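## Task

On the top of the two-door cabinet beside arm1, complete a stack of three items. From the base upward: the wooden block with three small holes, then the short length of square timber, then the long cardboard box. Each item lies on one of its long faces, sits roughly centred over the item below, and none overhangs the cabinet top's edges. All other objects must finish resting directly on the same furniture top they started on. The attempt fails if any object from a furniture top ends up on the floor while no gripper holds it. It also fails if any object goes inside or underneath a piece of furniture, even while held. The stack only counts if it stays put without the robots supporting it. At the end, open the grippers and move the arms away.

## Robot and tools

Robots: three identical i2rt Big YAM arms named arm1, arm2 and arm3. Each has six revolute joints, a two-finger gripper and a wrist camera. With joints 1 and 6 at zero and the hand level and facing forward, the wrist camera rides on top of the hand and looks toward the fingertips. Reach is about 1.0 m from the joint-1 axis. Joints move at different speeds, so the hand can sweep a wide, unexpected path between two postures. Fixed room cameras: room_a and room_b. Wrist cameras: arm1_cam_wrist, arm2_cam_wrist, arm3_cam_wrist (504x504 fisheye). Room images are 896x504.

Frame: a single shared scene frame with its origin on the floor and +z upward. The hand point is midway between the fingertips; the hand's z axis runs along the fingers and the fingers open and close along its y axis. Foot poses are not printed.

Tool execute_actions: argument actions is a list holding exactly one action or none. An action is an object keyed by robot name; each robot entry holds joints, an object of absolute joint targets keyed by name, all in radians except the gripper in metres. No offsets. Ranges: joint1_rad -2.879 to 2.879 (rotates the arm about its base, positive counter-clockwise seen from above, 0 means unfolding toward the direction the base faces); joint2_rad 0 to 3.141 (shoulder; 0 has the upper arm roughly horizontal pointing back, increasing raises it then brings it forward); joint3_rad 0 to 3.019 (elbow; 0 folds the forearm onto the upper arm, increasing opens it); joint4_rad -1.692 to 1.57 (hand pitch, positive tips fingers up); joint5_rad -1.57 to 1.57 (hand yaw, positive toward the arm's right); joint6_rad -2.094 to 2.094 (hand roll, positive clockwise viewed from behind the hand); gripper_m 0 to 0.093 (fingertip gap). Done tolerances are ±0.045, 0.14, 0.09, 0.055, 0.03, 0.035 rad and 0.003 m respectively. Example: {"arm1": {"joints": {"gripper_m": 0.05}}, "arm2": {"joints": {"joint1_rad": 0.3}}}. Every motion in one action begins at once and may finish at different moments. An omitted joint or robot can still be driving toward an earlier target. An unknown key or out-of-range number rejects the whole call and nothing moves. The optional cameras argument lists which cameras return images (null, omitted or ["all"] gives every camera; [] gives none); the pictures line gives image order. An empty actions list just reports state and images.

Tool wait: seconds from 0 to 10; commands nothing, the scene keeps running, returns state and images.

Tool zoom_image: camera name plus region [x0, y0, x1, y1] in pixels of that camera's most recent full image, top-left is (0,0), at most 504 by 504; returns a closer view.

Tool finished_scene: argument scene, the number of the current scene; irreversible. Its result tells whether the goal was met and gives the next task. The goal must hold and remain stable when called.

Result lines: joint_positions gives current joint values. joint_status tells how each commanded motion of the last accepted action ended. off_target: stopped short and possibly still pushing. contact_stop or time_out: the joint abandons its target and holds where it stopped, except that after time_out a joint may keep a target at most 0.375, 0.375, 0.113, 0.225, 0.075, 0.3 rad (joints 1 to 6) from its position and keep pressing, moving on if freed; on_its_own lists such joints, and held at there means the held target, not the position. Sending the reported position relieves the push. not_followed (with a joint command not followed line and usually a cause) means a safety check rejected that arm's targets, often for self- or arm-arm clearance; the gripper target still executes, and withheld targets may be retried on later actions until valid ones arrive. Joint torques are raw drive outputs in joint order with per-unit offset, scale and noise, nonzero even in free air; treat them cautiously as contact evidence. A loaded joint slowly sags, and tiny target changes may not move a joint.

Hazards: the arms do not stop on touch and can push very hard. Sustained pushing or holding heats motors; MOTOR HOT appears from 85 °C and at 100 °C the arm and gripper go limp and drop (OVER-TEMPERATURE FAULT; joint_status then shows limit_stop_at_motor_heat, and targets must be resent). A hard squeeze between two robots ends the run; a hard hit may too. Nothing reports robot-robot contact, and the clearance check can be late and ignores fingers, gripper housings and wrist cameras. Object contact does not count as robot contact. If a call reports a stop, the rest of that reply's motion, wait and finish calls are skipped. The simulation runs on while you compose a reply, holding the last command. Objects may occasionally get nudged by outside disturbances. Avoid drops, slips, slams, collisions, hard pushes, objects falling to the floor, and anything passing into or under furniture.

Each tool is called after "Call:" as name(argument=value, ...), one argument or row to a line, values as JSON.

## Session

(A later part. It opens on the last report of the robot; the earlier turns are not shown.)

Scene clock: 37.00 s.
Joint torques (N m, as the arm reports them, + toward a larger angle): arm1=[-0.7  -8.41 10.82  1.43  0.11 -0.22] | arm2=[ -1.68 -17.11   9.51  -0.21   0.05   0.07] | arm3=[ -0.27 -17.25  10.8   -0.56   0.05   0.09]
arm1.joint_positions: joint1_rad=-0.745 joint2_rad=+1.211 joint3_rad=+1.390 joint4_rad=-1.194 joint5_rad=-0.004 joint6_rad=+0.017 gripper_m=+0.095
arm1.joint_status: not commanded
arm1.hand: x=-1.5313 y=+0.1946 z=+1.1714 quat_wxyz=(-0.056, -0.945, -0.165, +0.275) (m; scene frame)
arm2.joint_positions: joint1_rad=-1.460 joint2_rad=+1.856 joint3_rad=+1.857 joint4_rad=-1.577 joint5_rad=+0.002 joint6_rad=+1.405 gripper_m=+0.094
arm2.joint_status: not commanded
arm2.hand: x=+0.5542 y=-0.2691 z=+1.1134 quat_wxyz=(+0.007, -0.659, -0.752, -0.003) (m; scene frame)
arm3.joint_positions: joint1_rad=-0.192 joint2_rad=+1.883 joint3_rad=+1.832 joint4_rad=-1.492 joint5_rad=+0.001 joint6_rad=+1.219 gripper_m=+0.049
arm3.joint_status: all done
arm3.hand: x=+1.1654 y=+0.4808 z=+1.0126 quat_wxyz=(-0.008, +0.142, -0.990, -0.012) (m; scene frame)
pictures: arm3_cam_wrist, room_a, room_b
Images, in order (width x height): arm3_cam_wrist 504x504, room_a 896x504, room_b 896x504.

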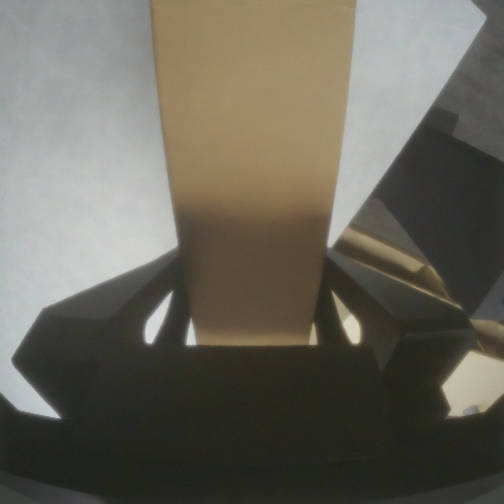

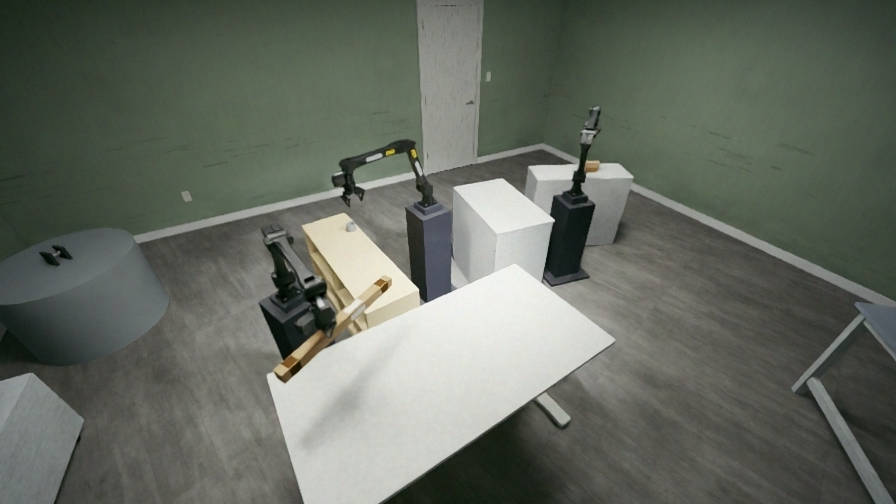

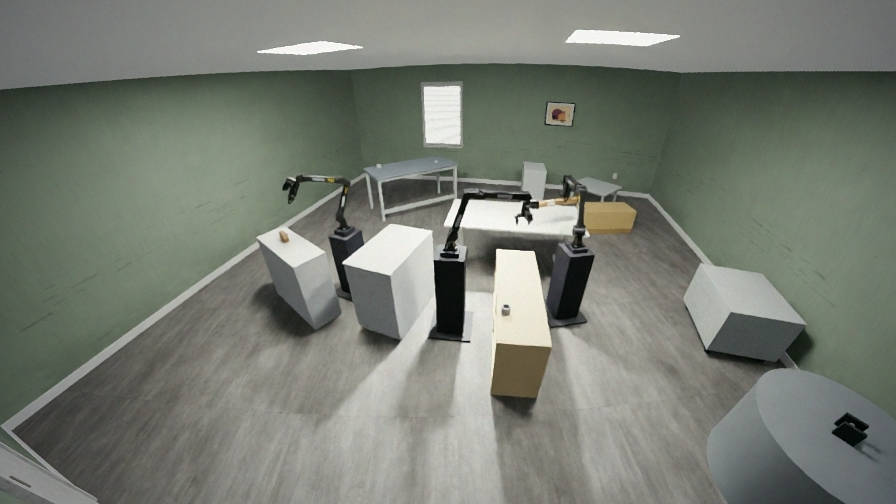

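Call:
execute_actions(
  actions=[
    {"arm3":{"joints":{"joint1_rad":1.39,"joint6_rad":1.392}}},
  ],
  cameras=["arm2_cam_wrist","arm3_cam_wrist","room_a","room_b"],
)

Scene clock: 39.73 s.
Joint torques (N m, as the arm reports them, + toward a larger angle): arm1=[-0.7  -8.39 10.81  1.43  0.11 -0.22] | arm2=[ -1.78 -17.06   9.49  -0.24   0.04   0.09] | arm3=[ -1.27 -17.76  10.79  -0.6    0.12   0.12]
arm1.joint_positions: joint1_rad=-0.745 joint2_rad=+1.211 joint3_rad=+1.390 joint4_rad=-1.194 joint5_rad=-0.004 joint6_rad=+0.017 gripper_m=+0.095
arm1.joint_status: not commanded
arm1.hand: x=-1.5313 y=+0.1946 z=+1.1714 quat_wxyz=(-0.056, -0.945, -0.165, +0.275) (m; scene frame)
arm2.joint_positions: joint1_rad=-1.460 joint2_rad=+1.856 joint3_rad=+1.857 joint4_rad=-1.577 joint5_rad=+0.002 joint6_rad=+1.405 gripper_m=+0.094
arm2.joint_status: not commanded
arm2.hand: x=+0.5542 y=-0.2691 z=+1.1134 quat_wxyz=(+0.007, -0.659, -0.752, -0.003) (m; scene frame)
arm3.joint_positions: joint1_rad=+1.398 joint2_rad=+1.884 joint3_rad=+1.832 joint4_rad=-1.492 joint5_rad=-0.001 joint6_rad=+1.380 gripper_m=+0.049
arm3.joint_status: all done
arm3.hand: x=+0.5347 y=-0.0801 z=+1.0065 quat_wxyz=(+0.006, +0.756, -0.655, -0.006) (m; scene frame)
pictures: arm2_cam_wrist, arm3_cam_wrist, room_a, room_b
Images, in order (width x height): arm2_cam_wrist 504x504, arm3_cam_wrist 504x504, room_a 896x504, room_b 896x504.

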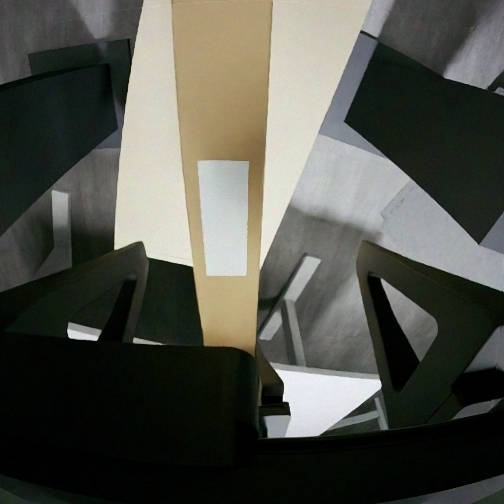

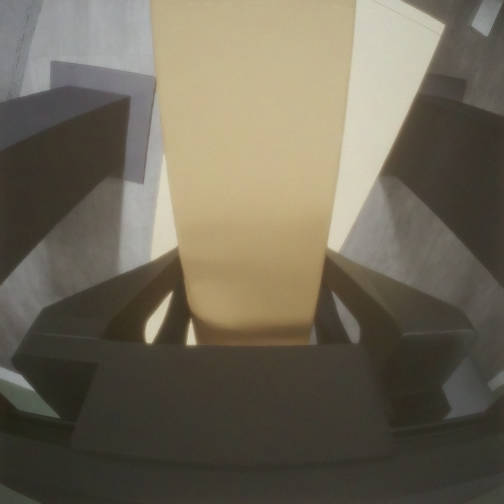

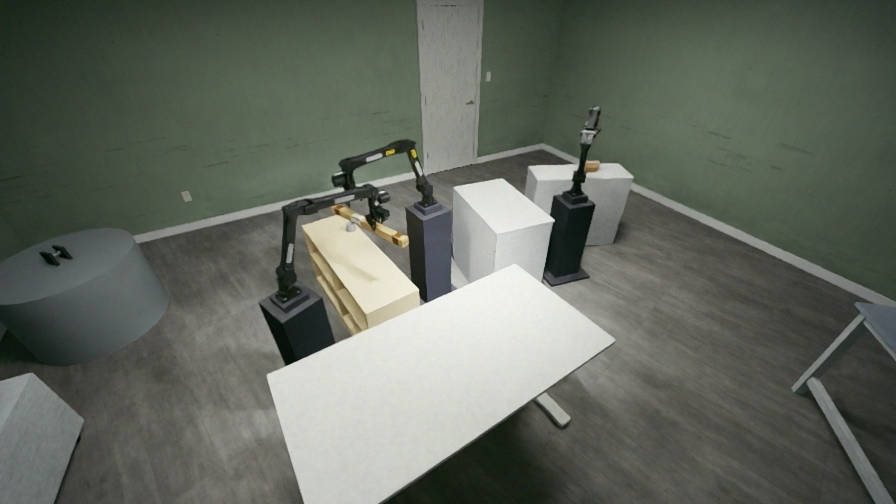

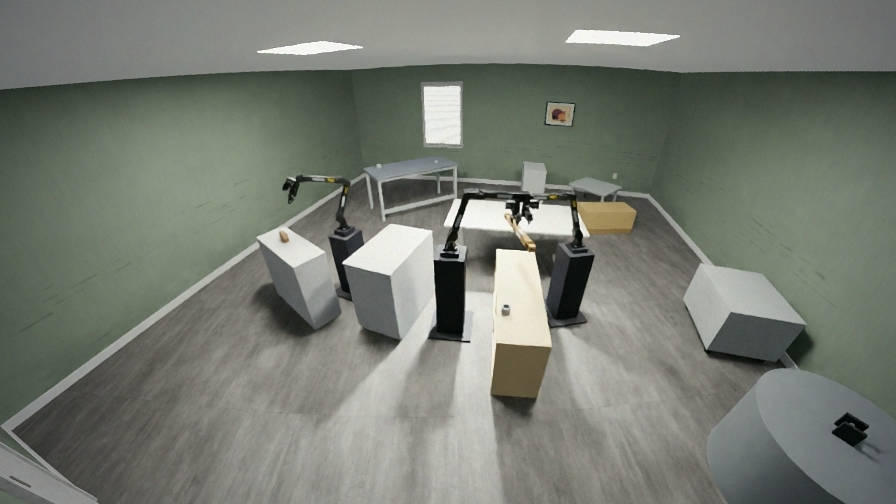

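Call:
execute_actions(
  actions=[
    {"arm2":{"joints":{"joint2_rad":1.92,"joint3_rad":1.81,"joint4_rad":-1.447}}},
  ],
  cameras=["arm2_cam_wrist","room_a"],
)

Scene clock: 42.80 s.
Joint torques (N m, as the arm reports them, + toward a larger angle): arm1=[-0.67 -8.38 10.81  1.44  0.11 -0.22] | arm2=[ -1.7  -18.03   6.99   0.87   0.06   0.11] | arm3=[ -1.29 -17.82  10.72  -0.6    0.12   0.12]
arm1.joint_positions: joint1_rad=-0.745 joint2_rad=+1.211 joint3_rad=+1.390 joint4_rad=-1.194 joint5_rad=-0.004 joint6_rad=+0.017 gripper_m=+0.095
arm1.joint_status: not commanded
arm1.hand: x=-1.5313 y=+0.1946 z=+1.1714 quat_wxyz=(-0.056, -0.945, -0.165, +0.275) (m; scene frame)
arm2.joint_positions: joint1_rad=-1.460 joint2_rad=+1.909 joint3_rad=+1.819 joint4_rad=-1.459 joint5_rad=+0.002 joint6_rad=+1.406 gripper_m=+0.094
arm2.joint_status: all done
arm2.hand: x=+0.5771 y=-0.2692 z=+1.0694 quat_wxyz=(-0.004, -0.659, -0.752, -0.011) (m; scene frame)
arm3.joint_positions: joint1_rad=+1.398 joint2_rad=+1.884 joint3_rad=+1.832 joint4_rad=-1.492 joint5_rad=-0.001 joint6_rad=+1.380 gripper_m=+0.049
arm3.joint_status: not commanded
arm3.hand: x=+0.5347 y=-0.0801 z=+1.0065 quat_wxyz=(+0.006, +0.756, -0.655, -0.006) (m; scene frame)
pictures: arm2_cam_wrist, room_a
Images, in order (width x height): arm2_cam_wrist 504x504, room_a 896x504.

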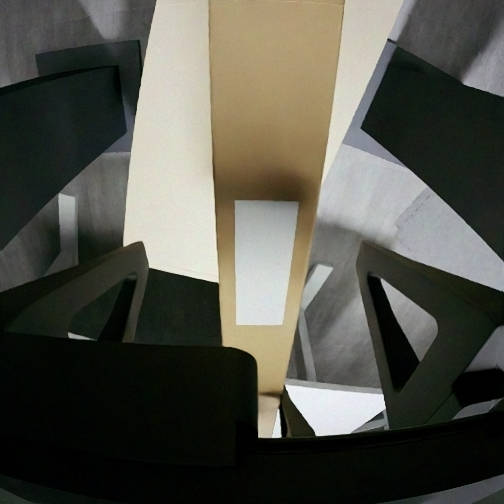

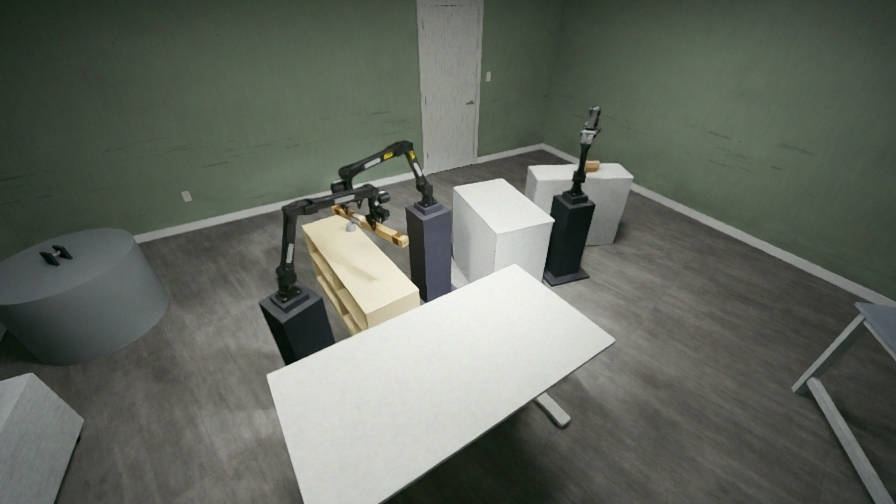

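Call:
execute_actions(
  actions=[
    {"arm2":{"joints":{"joint2_rad":1.944,"joint3_rad":1.678,"joint4_rad":-1.312}}},
  ],
  cameras=["arm2_cam_wrist","room_a"],
)

Scene clock: 44.03 s.
Joint torques (N m, as the arm reports them, + toward a larger angle): arm1=[-0.69 -8.4  10.82  1.44  0.11 -0.22] | arm2=[ -1.87 -17.53   6.93   0.87   0.06   0.07] | arm3=[ -1.38 -17.8   10.73  -0.6    0.12   0.12]
arm1.joint_positions: joint1_rad=-0.745 joint2_rad=+1.211 joint3_rad=+1.390 joint4_rad=-1.194 joint5_rad=-0.004 joint6_rad=+0.017 gripper_m=+0.095
arm1.joint_status: not commanded
arm1.hand: x=-1.5313 y=+0.1946 z=+1.1714 quat_wxyz=(-0.056, -0.945, -0.165, +0.275) (m; scene frame)
arm2.joint_positions: joint1_rad=-1.460 joint2_rad=+1.933 joint3_rad=+1.685 joint4_rad=-1.323 joint5_rad=+0.002 joint6_rad=+1.406 gripper_m=+0.094
arm2.joint_status: all done
arm2.hand: x=+0.5695 y=-0.2680 z=+1.0047 quat_wxyz=(+0.005, -0.659, -0.752, -0.004) (m; scene frame)
arm3.joint_positions: joint1_rad=+1.398 joint2_rad=+1.884 joint3_rad=+1.832 joint4_rad=-1.492 joint5_rad=-0.001 joint6_rad=+1.380 gripper_m=+0.049
arm3.joint_status: not commanded
arm3.hand: x=+0.5347 y=-0.0801 z=+1.0065 quat_wxyz=(+0.006, +0.756, -0.655, -0.006) (m; scene frame)
pictures: arm2_cam_wrist, room_a
Images, in order (width x height): arm2_cam_wrist 504x504, room_a 896x504.

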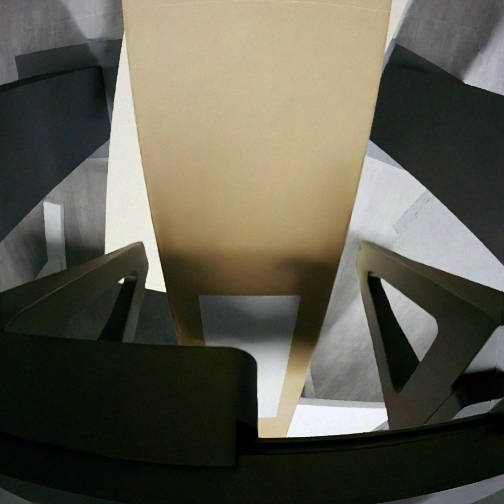

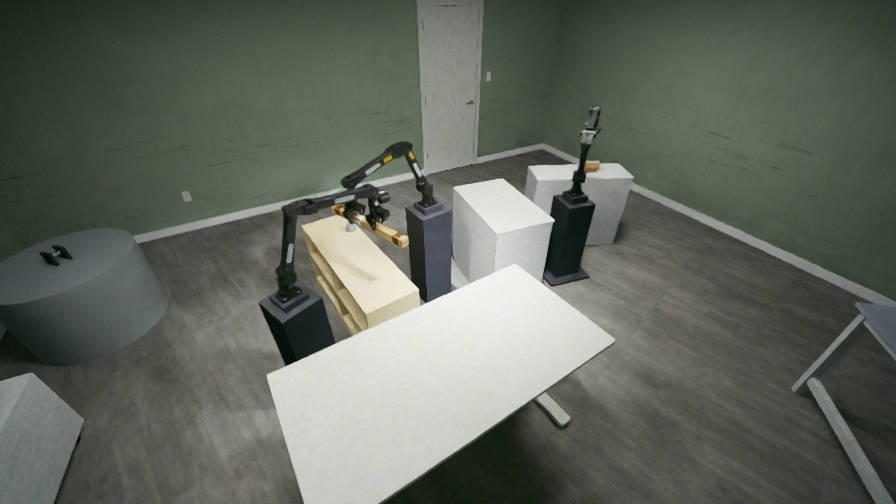

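Call:
execute_actions(
  actions=[
    {"arm2":{"joints":{"gripper_m":0.03}}},
  ],
  cameras=["arm2_cam_wrist","arm3_cam_wrist","room_b"],
)

Scene clock: 44.97 s.
Joint torques (N m, as the arm reports them, + toward a larger angle): arm1=[-0.69 -8.41 10.82  1.43  0.11 -0.22] | arm2=[ -1.76 -18.11   6.91   0.57   0.1    0.04] | arm3=[ -1.35 -17.81  10.72  -0.58   0.12   0.06]
arm1.joint_positions: joint1_rad=-0.745 joint2_rad=+1.211 joint3_rad=+1.390 joint4_rad=-1.194 joint5_rad=-0.004 joint6_rad=+0.017 gripper_m=+0.095
arm1.joint_status: not commanded
arm1.hand: x=-1.5313 y=+0.1946 z=+1.1714 quat_wxyz=(-0.056, -0.945, -0.165, +0.275) (m; scene frame)
arm2.joint_positions: joint1_rad=-1.460 joint2_rad=+1.933 joint3_rad=+1.685 joint4_rad=-1.319 joint5_rad=+0.001 joint6_rad=+1.409 gripper_m=+0.049
arm2.joint_status: gripper_m off_target (ended at +0.049, target +0.030)
arm2.hand: x=+0.5705 y=-0.2679 z=+1.0047 quat_wxyz=(+0.004, -0.660, -0.751, -0.005) (m; scene frame)
arm3.joint_positions: joint1_rad=+1.398 joint2_rad=+1.884 joint3_rad=+1.832 joint4_rad=-1.492 joint5_rad=+0.000 joint6_rad=+1.385 gripper_m=+0.049
arm3.joint_status: not commanded
arm3.hand: x=+0.5348 y=-0.0799 z=+1.0065 quat_wxyz=(+0.005, +0.754, -0.657, -0.006) (m; scene frame)
pictures: arm2_cam_wrist, arm3_cam_wrist, room_b
Images, in order (width x height): arm2_cam_wrist 504x504, arm3_cam_wrist 504x504, room_b 896x504.

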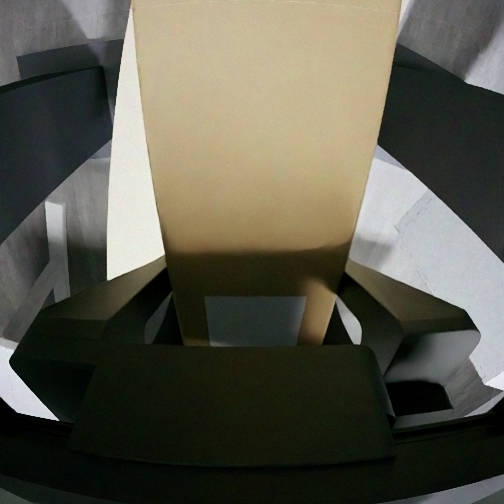

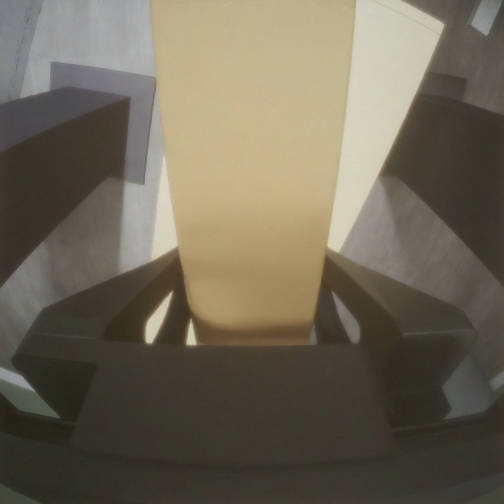

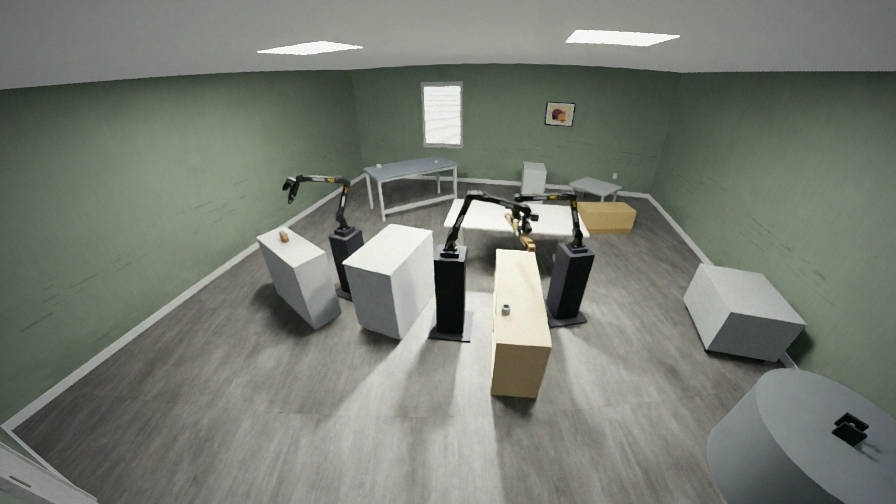

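Call:
execute_actions(
  actions=[
    {"arm3":{"joints":{"gripper_m":0.093}},"arm1":{"joints":{"joint1_rad":0.0,"joint3_rad":2.1,"joint4_rad":-1.68,"joint6_rad":1.42}}},
  ],
  cameras=["arm2_cam_wrist","room_a"],
)

Scene clock: 50.67 s.
Joint torques (N m, as the arm reports them, + toward a larger angle): arm1=[ 0.   -3.64  9.6   1.69  0.05  0.  ] | arm2=[ -1.63 -18.12   6.99   0.57   0.08   0.04] | arm3=[ -1.31 -17.82  10.74  -0.58   0.11   0.06]
arm1.joint_positions: joint1_rad=-0.005 joint2_rad=+1.198 joint3_rad=+2.071 joint4_rad=-1.674 joint5_rad=-0.001 joint6_rad=+1.403 gripper_m=+0.095
arm1.joint_status: all done
arm1.hand: x=-1.2649 y=+0.0342 z=+1.4249 quat_wxyz=(-0.360, -0.915, +0.137, +0.122) (m; scene frame)
arm2.joint_positions: joint1_rad=-1.460 joint2_rad=+1.933 joint3_rad=+1.685 joint4_rad=-1.319 joint5_rad=+0.001 joint6_rad=+1.409 gripper_m=+0.049
arm2.joint_status: not commanded
arm2.hand: x=+0.5705 y=-0.2679 z=+1.0047 quat_wxyz=(+0.004, -0.660, -0.751, -0.005) (m; scene frame)
arm3.joint_positions: joint1_rad=+1.398 joint2_rad=+1.884 joint3_rad=+1.832 joint4_rad=-1.492 joint5_rad=+0.000 joint6_rad=+1.385 gripper_m=+0.093
arm3.joint_status: all done
arm3.hand: x=+0.5348 y=-0.0799 z=+1.0065 quat_wxyz=(+0.005, +0.754, -0.657, -0.006) (m; scene frame)
pictures: arm2_cam_wrist, room_a
Images, in order (width x height): arm2_cam_wrist 504x504, room_a 896x504.

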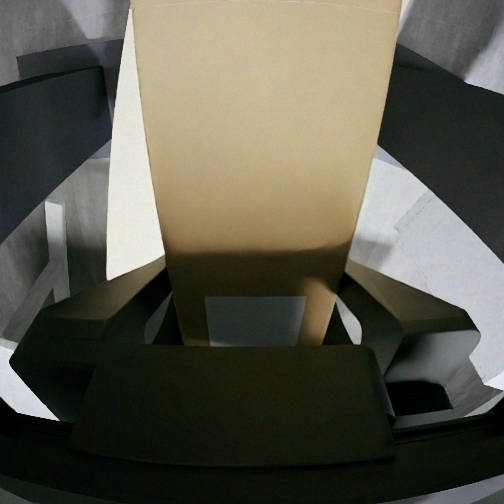

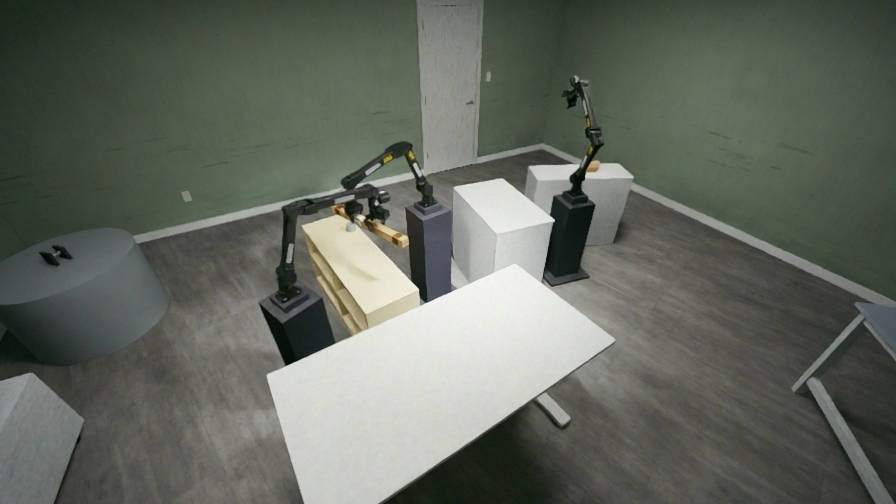

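Call:
execute_actions(
  actions=[
    {"arm3":{"joints":{"joint2_rad":1.25}},"arm1":{"joints":{"joint1_rad":1.352,"joint2_rad":1.905}}},
  ],
  cameras=["arm1_cam_wrist","arm2_cam_wrist","room_a","room_b"],
)

Scene clock: 53.10 s.
Joint torques (N m, as the arm reports them, + toward a larger angle): arm1=[ -0.6  -17.06  11.26   0.35   0.12   0.04] | arm2=[ -1.59 -17.86   6.99   0.58   0.13   0.06] | arm3=[-1.36 -8.92 10.31  0.6   0.09 -0.01]
arm1.joint_positions: joint1_rad=+1.353 joint2_rad=+1.901 joint3_rad=+2.077 joint4_rad=-1.673 joint5_rad=-0.002 joint6_rad=+1.404 gripper_m=+0.095
arm1.joint_status: all done
arm1.hand: x=-0.6358 y=-0.0226 z=+1.0823 quat_wxyz=(-0.034, -0.863, -0.504, -0.007) (m; scene frame)
arm2.joint_positions: joint1_rad=-1.460 joint2_rad=+1.933 joint3_rad=+1.685 joint4_rad=-1.319 joint5_rad=+0.001 joint6_rad=+1.409 gripper_m=+0.049
arm2.joint_status: not commanded
arm2.hand: x=+0.5705 y=-0.2679 z=+1.0047 quat_wxyz=(+0.004, -0.660, -0.751, -0.005) (m; scene frame)
arm3.joint_positions: joint1_rad=+1.398 joint2_rad=+1.253 joint3_rad=+1.833 joint4_rad=-1.492 joint5_rad=+0.000 joint6_rad=+1.385 gripper_m=+0.093
arm3.joint_status: all done
arm3.hand: x=+0.6847 y=-0.0870 z=+1.3302 quat_wxyz=(+0.198, +0.715, -0.623, -0.250) (m; scene frame)
pictures: arm1_cam_wrist, arm2_cam_wrist, room_a, room_b
Images, in order (width x height): arm1_cam_wrist 504x504, arm2_cam_wrist 504x504, room_a 896x504, room_b 896x504.

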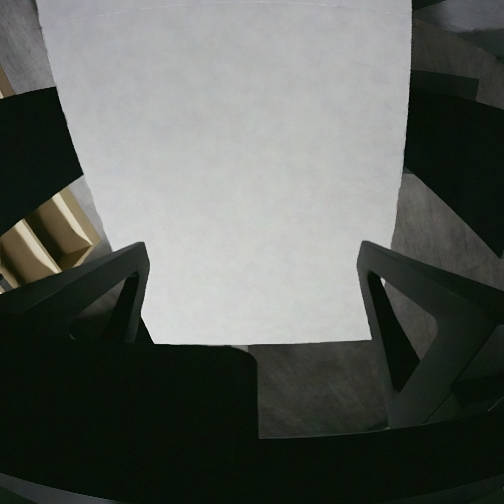

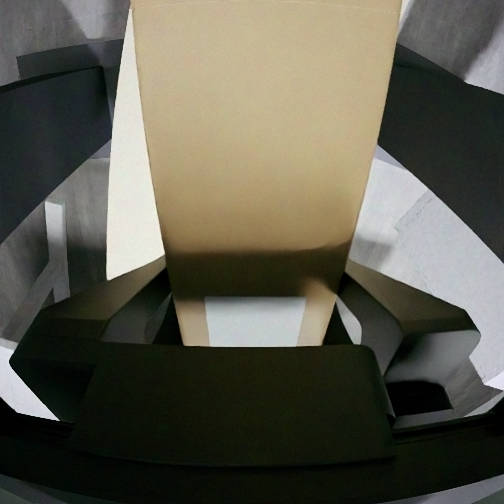

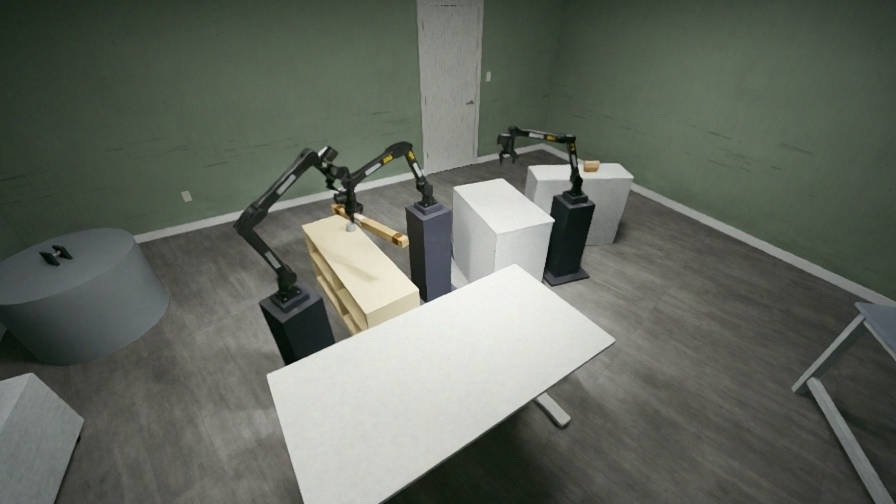

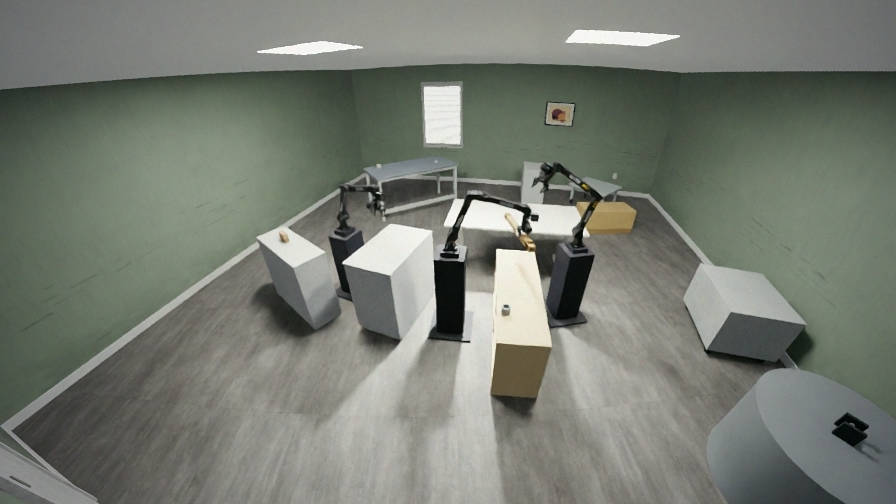

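Call:
execute_actions(
  actions=[
    {"arm2":{"joints":{"joint1_rad":1.053,"joint2_rad":2.24,"joint3_rad":2.097,"joint4_rad":-1.424,"joint6_rad":1.437}},"arm3":{"joints":{"joint1_rad":1.0,"joint2_rad":0.9}}},
  ],
  cameras=["arm1_cam_wrist","arm2_cam_wrist","room_a","room_b"],
)

Scene clock: 56.57 s.
Joint torques (N m, as the arm reports them, + toward a larger angle): arm1=[ -0.67 -17.25  11.21   0.35   0.13   0.04] | arm2=[ -1.85 -24.48   9.28  -0.27   0.17   0.06] | arm3=[-1.29 -0.95  8.16  1.03  0.02 -0.04]
arm1.joint_positions: joint1_rad=+1.353 joint2_rad=+1.901 joint3_rad=+2.077 joint4_rad=-1.673 joint5_rad=-0.002 joint6_rad=+1.404 gripper_m=+0.095
arm1.joint_status: not commanded
arm1.hand: x=-0.6358 y=-0.0226 z=+1.0823 quat_wxyz=(-0.034, -0.863, -0.504, -0.007) (m; scene frame)
arm2.joint_positions: joint1_rad=+1.050 joint2_rad=+2.260 joint3_rad=+2.070 joint4_rad=-1.413 joint5_rad=+0.000 joint6_rad=+1.425 gripper_m=+0.049
arm2.joint_status: all done
arm2.hand: x=-0.5564 y=+0.1743 z=+0.9535 quat_wxyz=(-0.009, +0.502, -0.865, +0.009) (m; scene frame)
arm3.joint_positions: joint1_rad=+1.007 joint2_rad=+0.907 joint3_rad=+1.834 joint4_rad=-1.493 joint5_rad=+0.001 joint6_rad=+1.385 gripper_m=+0.093
arm3.joint_status: all done
arm3.hand: x=+0.8686 y=+0.0107 z=+1.4498 quat_wxyz=(+0.216, +0.538, -0.695, -0.426) (m; scene frame)
pictures: arm1_cam_wrist, arm2_cam_wrist, room_a, room_b
Images, in order (width x height): arm1_cam_wrist 504x504, arm2_cam_wrist 504x504, room_a 896x504, room_b 896x504.

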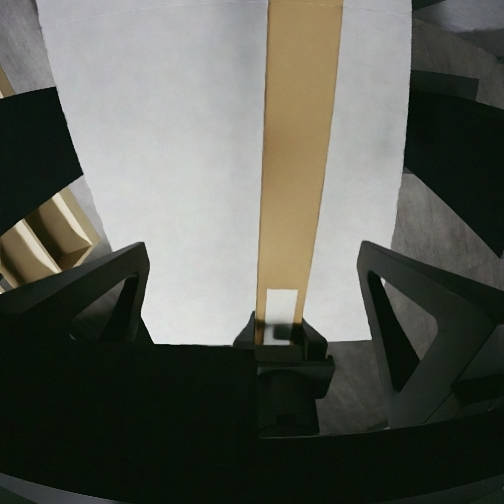

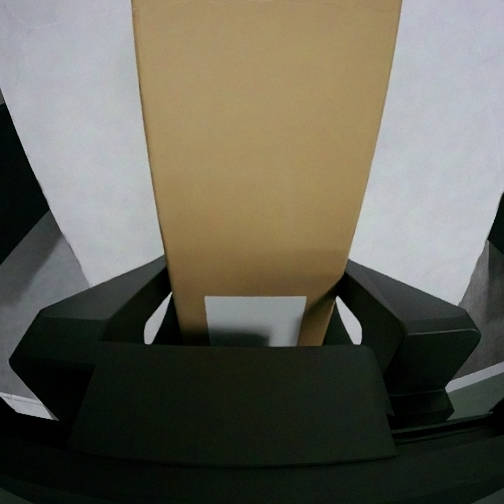

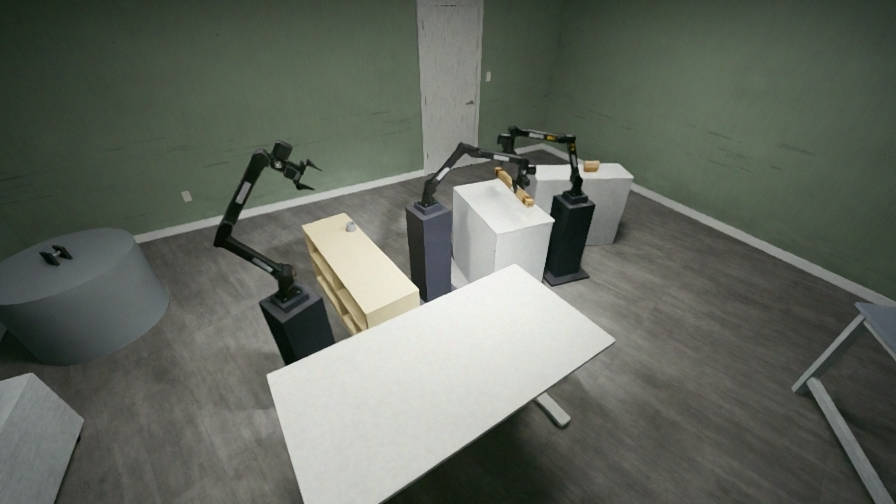

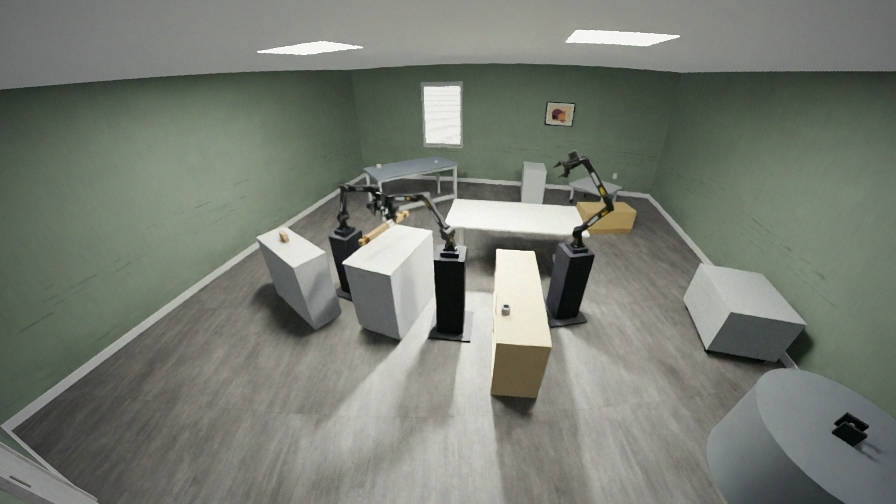

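Call:
execute_actions(
  actions=[
    {"arm1":{"joints":{"joint2_rad":1.85,"joint3_rad":1.9,"joint4_rad":-1.605}}},
  ],
  cameras=["arm1_cam_wrist","room_b"],
)

Scene clock: 58.33 s.
Joint torques (N m, as the arm reports them, + toward a larger angle): arm1=[ -0.67 -17.34   9.29   0.96   0.13   0.05] | arm2=[ -1.79 -24.54   9.19  -0.35   0.18   0.07] | arm3=[-1.31 -1.01  8.16  1.06  0.02 -0.04]
arm1.joint_positions: joint1_rad=+1.353 joint2_rad=+1.858 joint3_rad=+1.898 joint4_rad=-1.614 joint5_rad=-0.002 joint6_rad=+1.404 gripper_m=+0.095
arm1.joint_status: all done
arm1.hand: x=-0.6582 y=-0.0052 z=+1.0380 quat_wxyz=(+0.002, -0.863, -0.504, +0.006) (m; scene frame)
arm2.joint_positions: joint1_rad=+1.050 joint2_rad=+2.260 joint3_rad=+2.070 joint4_rad=-1.413 joint5_rad=+0.000 joint6_rad=+1.425 gripper_m=+0.049
arm2.joint_status: not commanded
arm2.hand: x=-0.5564 y=+0.1743 z=+0.9535 quat_wxyz=(-0.009, +0.502, -0.865, +0.009) (m; scene frame)
arm3.joint_positions: joint1_rad=+1.007 joint2_rad=+0.907 joint3_rad=+1.834 joint4_rad=-1.493 joint5_rad=+0.001 joint6_rad=+1.385 gripper_m=+0.093
arm3.joint_status: not commanded
arm3.hand: x=+0.8686 y=+0.0107 z=+1.4498 quat_wxyz=(+0.216, +0.538, -0.695, -0.426) (m; scene frame)
pictures: arm1_cam_wrist, room_b
Images, in order (width x height): arm1_cam_wrist 504x504, room_b 896x504.

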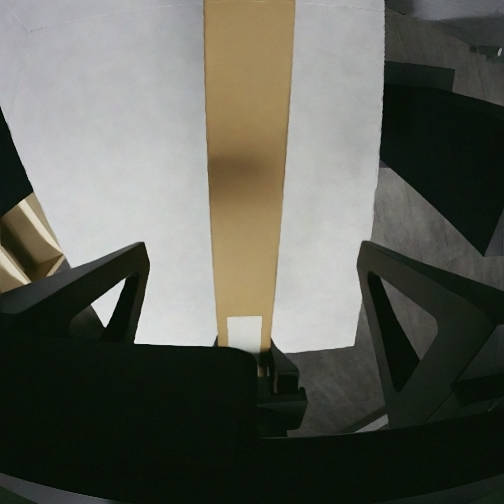

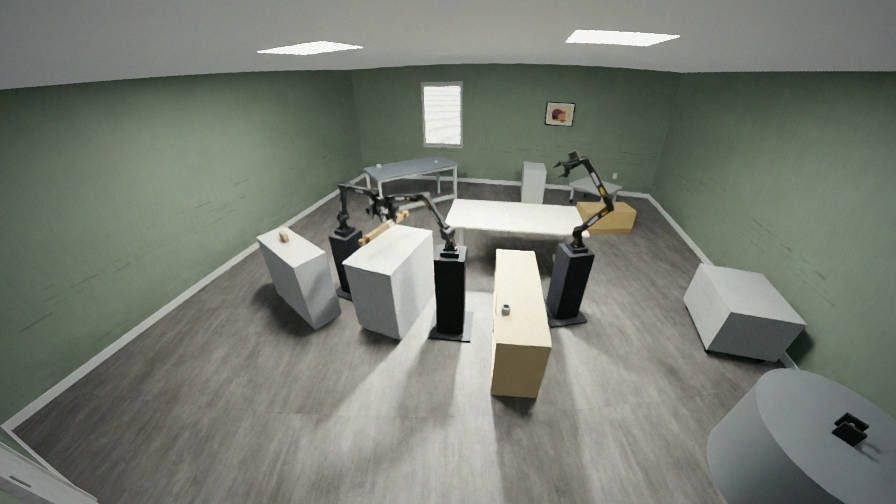

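Call:
execute_actions(
  actions=[],
  cameras=["room_a","room_b","arm2_cam_wrist","arm1_cam_wrist"],
)

Call:
zoom_image(
  camera="room_b",
  region=[320, 170, 470, 290],
)

Call:
zoom_image(
  camera="room_a",
  region=[420, 110, 600, 250],
)

Scene clock: 58.83 s.
Joint torques (N m, as the arm reports them, + toward a larger angle): arm1=[ -0.66 -17.39   9.36   0.96   0.13   0.05] | arm2=[ -1.77 -24.61   9.24  -0.33   0.17   0.07] | arm3=[-1.33 -0.98  8.17  1.05  0.02 -0.04]
arm1.joint_positions: joint1_rad=+1.353 joint2_rad=+1.858 joint3_rad=+1.898 joint4_rad=-1.614 joint5_rad=-0.002 joint6_rad=+1.404 gripper_m=+0.095
arm1.joint_status: all done
arm1.hand: x=-0.6582 y=-0.0052 z=+1.0380 quat_wxyz=(+0.002, -0.863, -0.504, +0.006) (m; scene frame)
arm2.joint_positions: joint1_rad=+1.050 joint2_rad=+2.260 joint3_rad=+2.070 joint4_rad=-1.413 joint5_rad=+0.000 joint6_rad=+1.425 gripper_m=+0.049
arm2.joint_status: not commanded
arm2.hand: x=-0.5564 y=+0.1743 z=+0.9535 quat_wxyz=(-0.009, +0.502, -0.865, +0.009) (m; scene frame)
arm3.joint_positions: joint1_rad=+1.007 joint2_rad=+0.907 joint3_rad=+1.834 joint4_rad=-1.493 joint5_rad=+0.001 joint6_rad=+1.385 gripper_m=+0.093
arm3.joint_status: not commanded
arm3.hand: x=+0.8686 y=+0.0107 z=+1.4498 quat_wxyz=(+0.216, +0.538, -0.695, -0.426) (m; scene frame)
pictures: arm1_cam_wrist, arm2_cam_wrist, room_a, room_b
Images, in order (width x height): arm1_cam_wrist 504x504, arm2_cam_wrist 504x504, room_a 896x504, room_b 896x504.

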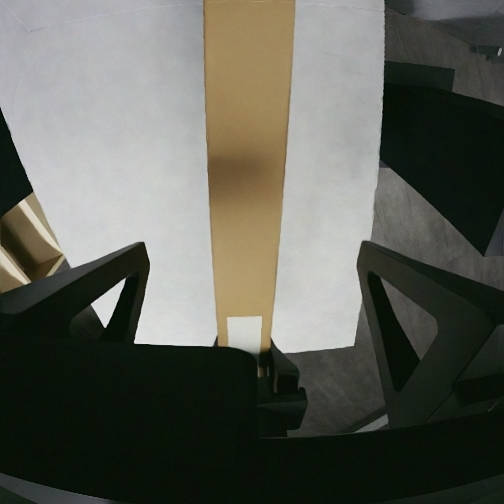

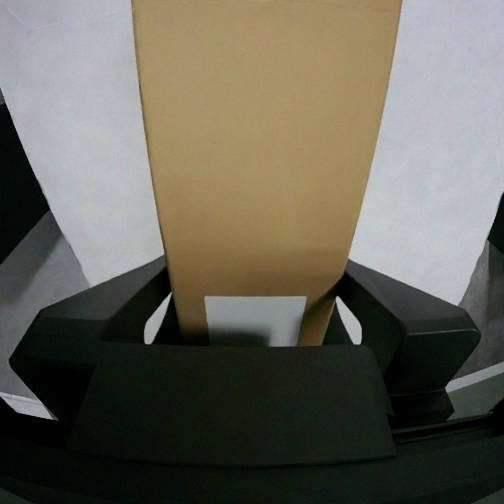

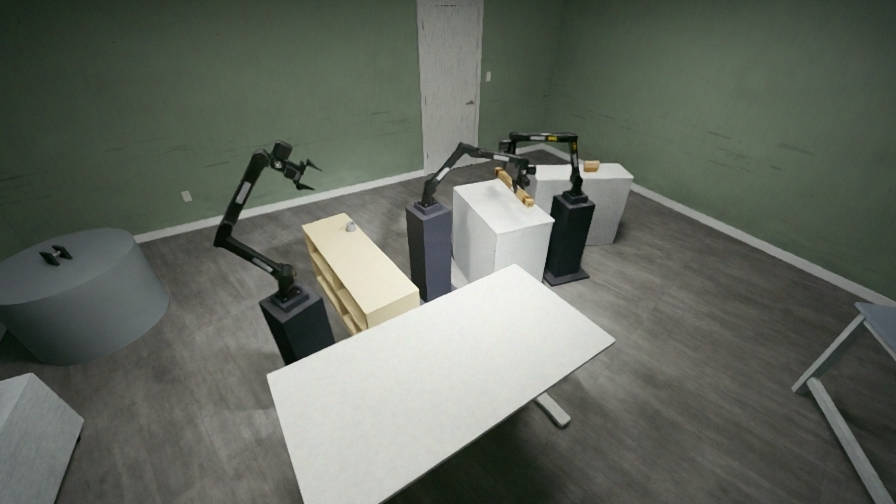

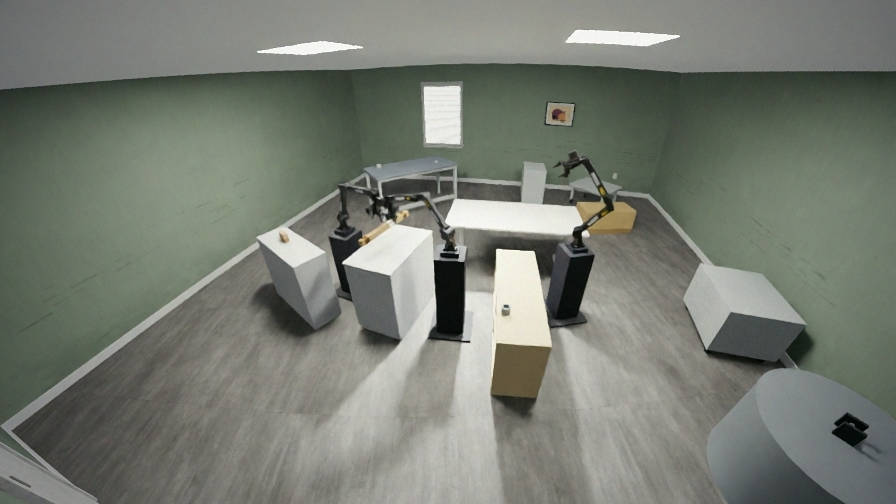

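Region (320, 170, 470, 290) of room_b's 896x504 image, scaled by 3.360, with more detail than that image has; it fills the top 403 rows of this view, and the rest is white.

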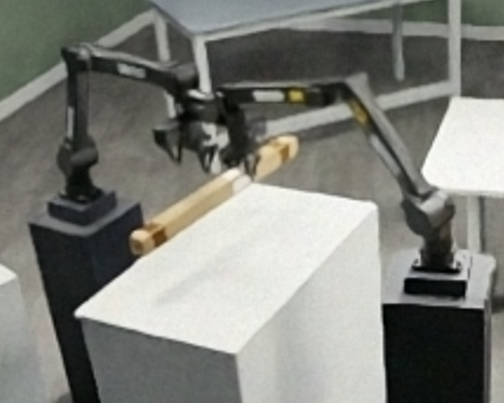

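Region (420, 110, 600, 250) of room_a's 896x504 image, scaled by 2.800, with more detail than that image has.

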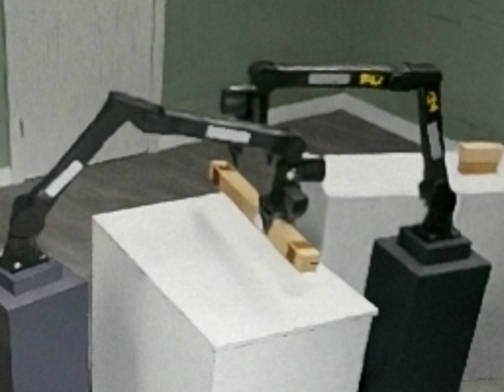

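Call:
zoom_image(
  camera="arm1_cam_wrist",
  region=[130, 130, 380, 380],
)

Region (130, 130, 380, 380) of arm1_cam_wrist's 504x504 image, scaled by 2.016, with more detail than that image has.

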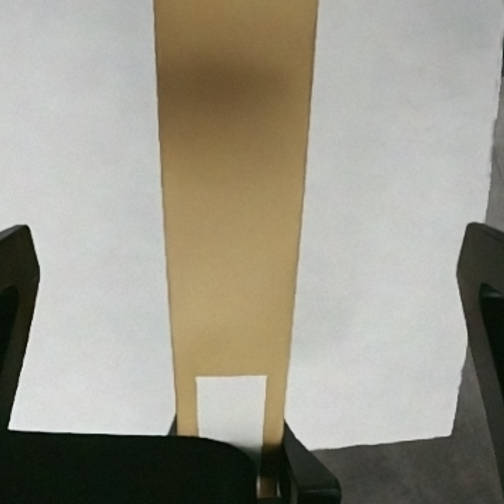

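Call:
execute_actions(
  actions=[
    {"arm1":{"joints":{"joint2_rad":1.888,"joint3_rad":1.768,"joint4_rad":-1.45}}},
  ],
  cameras=["arm1_cam_wrist"],
)

Scene clock: 61.40 s.
Joint torques (N m, as the arm reports them, + toward a larger angle): arm1=[ -0.71 -18.99   9.35   0.9    0.13   0.05] | arm2=[ -1.94 -24.43   9.25  -0.38   0.15   0.05] | arm3=[-1.34 -1.05  8.16  1.05  0.02 -0.04]
arm1.joint_positions: joint1_rad=+1.353 joint2_rad=+1.902 joint3_rad=+1.764 joint4_rad=-1.459 joint5_rad=-0.002 joint6_rad=+1.404 gripper_m=+0.095
arm1.joint_status: all done
arm1.hand: x=-0.6542 y=-0.0096 z=+0.9625 quat_wxyz=(+0.013, -0.863, -0.504, +0.010) (m; scene frame)
arm2.joint_positions: joint1_rad=+1.050 joint2_rad=+2.260 joint3_rad=+2.070 joint4_rad=-1.413 joint5_rad=+0.000 joint6_rad=+1.425 gripper_m=+0.049
arm2.joint_status: not commanded
arm2.hand: x=-0.5564 y=+0.1743 z=+0.9535 quat_wxyz=(-0.009, +0.502, -0.865, +0.009) (m; scene frame)
arm3.joint_positions: joint1_rad=+1.007 joint2_rad=+0.907 joint3_rad=+1.834 joint4_rad=-1.493 joint5_rad=+0.001 joint6_rad=+1.385 gripper_m=+0.093
arm3.joint_status: not commanded
arm3.hand: x=+0.8686 y=+0.0107 z=+1.4498 quat_wxyz=(+0.216, +0.538, -0.695, -0.426) (m; scene frame)
pictures: arm1_cam_wrist
Images, in order (width x height): arm1_cam_wrist 504x504.

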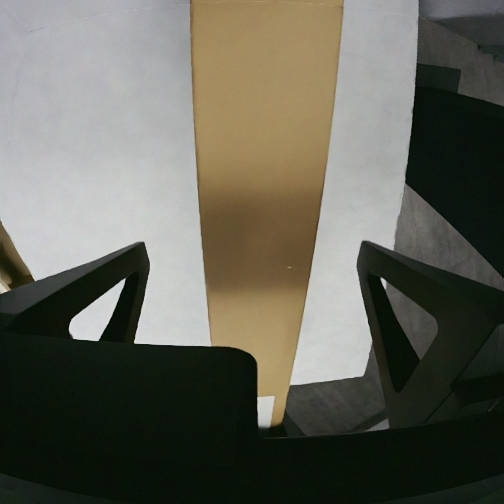

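Call:
execute_actions(
  actions=[
    {"arm1":{"joints":{"joint3_rad":1.678,"joint4_rad":-1.335}}},
  ],
  cameras=["arm1_cam_wrist","room_b"],
)

Scene clock: 62.60 s.
Joint torques (N m, as the arm reports them, + toward a larger angle): arm1=[ -0.66 -18.16   9.2    1.01   0.13   0.05] | arm2=[ -1.93 -24.62   9.29  -0.38   0.16   0.05] | arm3=[-1.31 -1.04  8.17  1.05  0.02 -0.04]
arm1.joint_positions: joint1_rad=+1.353 joint2_rad=+1.896 joint3_rad=+1.676 joint4_rad=-1.345 joint5_rad=-0.002 joint6_rad=+1.404 gripper_m=+0.095
arm1.joint_status: all done
arm1.hand: x=-0.6544 y=-0.0099 z=+0.9323 quat_wxyz=(-0.002, -0.863, -0.504, +0.005) (m; scene frame)
arm2.joint_positions: joint1_rad=+1.050 joint2_rad=+2.260 joint3_rad=+2.070 joint4_rad=-1.413 joint5_rad=+0.000 joint6_rad=+1.425 gripper_m=+0.049
arm2.joint_status: not commanded
arm2.hand: x=-0.5564 y=+0.1743 z=+0.9535 quat_wxyz=(-0.009, +0.502, -0.865, +0.009) (m; scene frame)
arm3.joint_positions: joint1_rad=+1.007 joint2_rad=+0.907 joint3_rad=+1.834 joint4_rad=-1.493 joint5_rad=+0.001 joint6_rad=+1.385 gripper_m=+0.093
arm3.joint_status: not commanded
arm3.hand: x=+0.8686 y=+0.0107 z=+1.4498 quat_wxyz=(+0.216, +0.538, -0.695, -0.426) (m; scene frame)
pictures: arm1_cam_wrist, room_b
Images, in order (width x height): arm1_cam_wrist 504x504, room_b 896x504.

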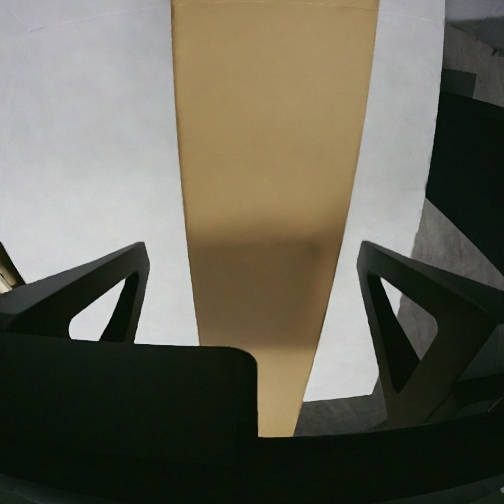

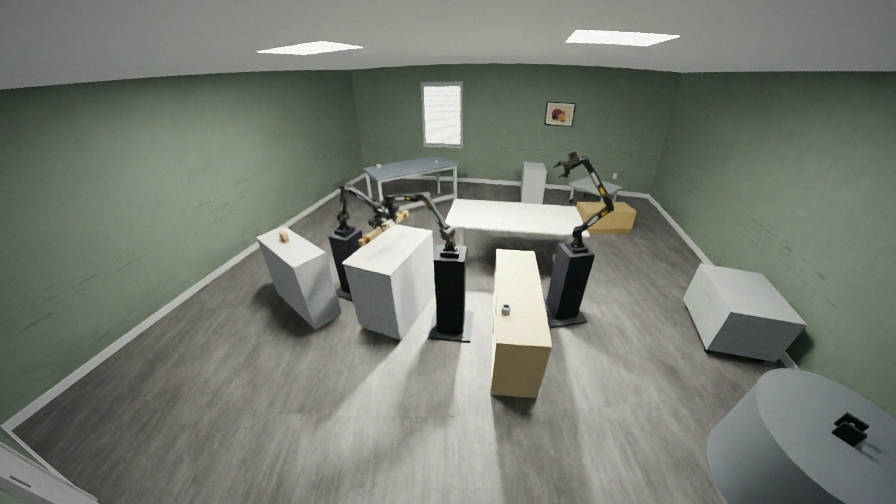

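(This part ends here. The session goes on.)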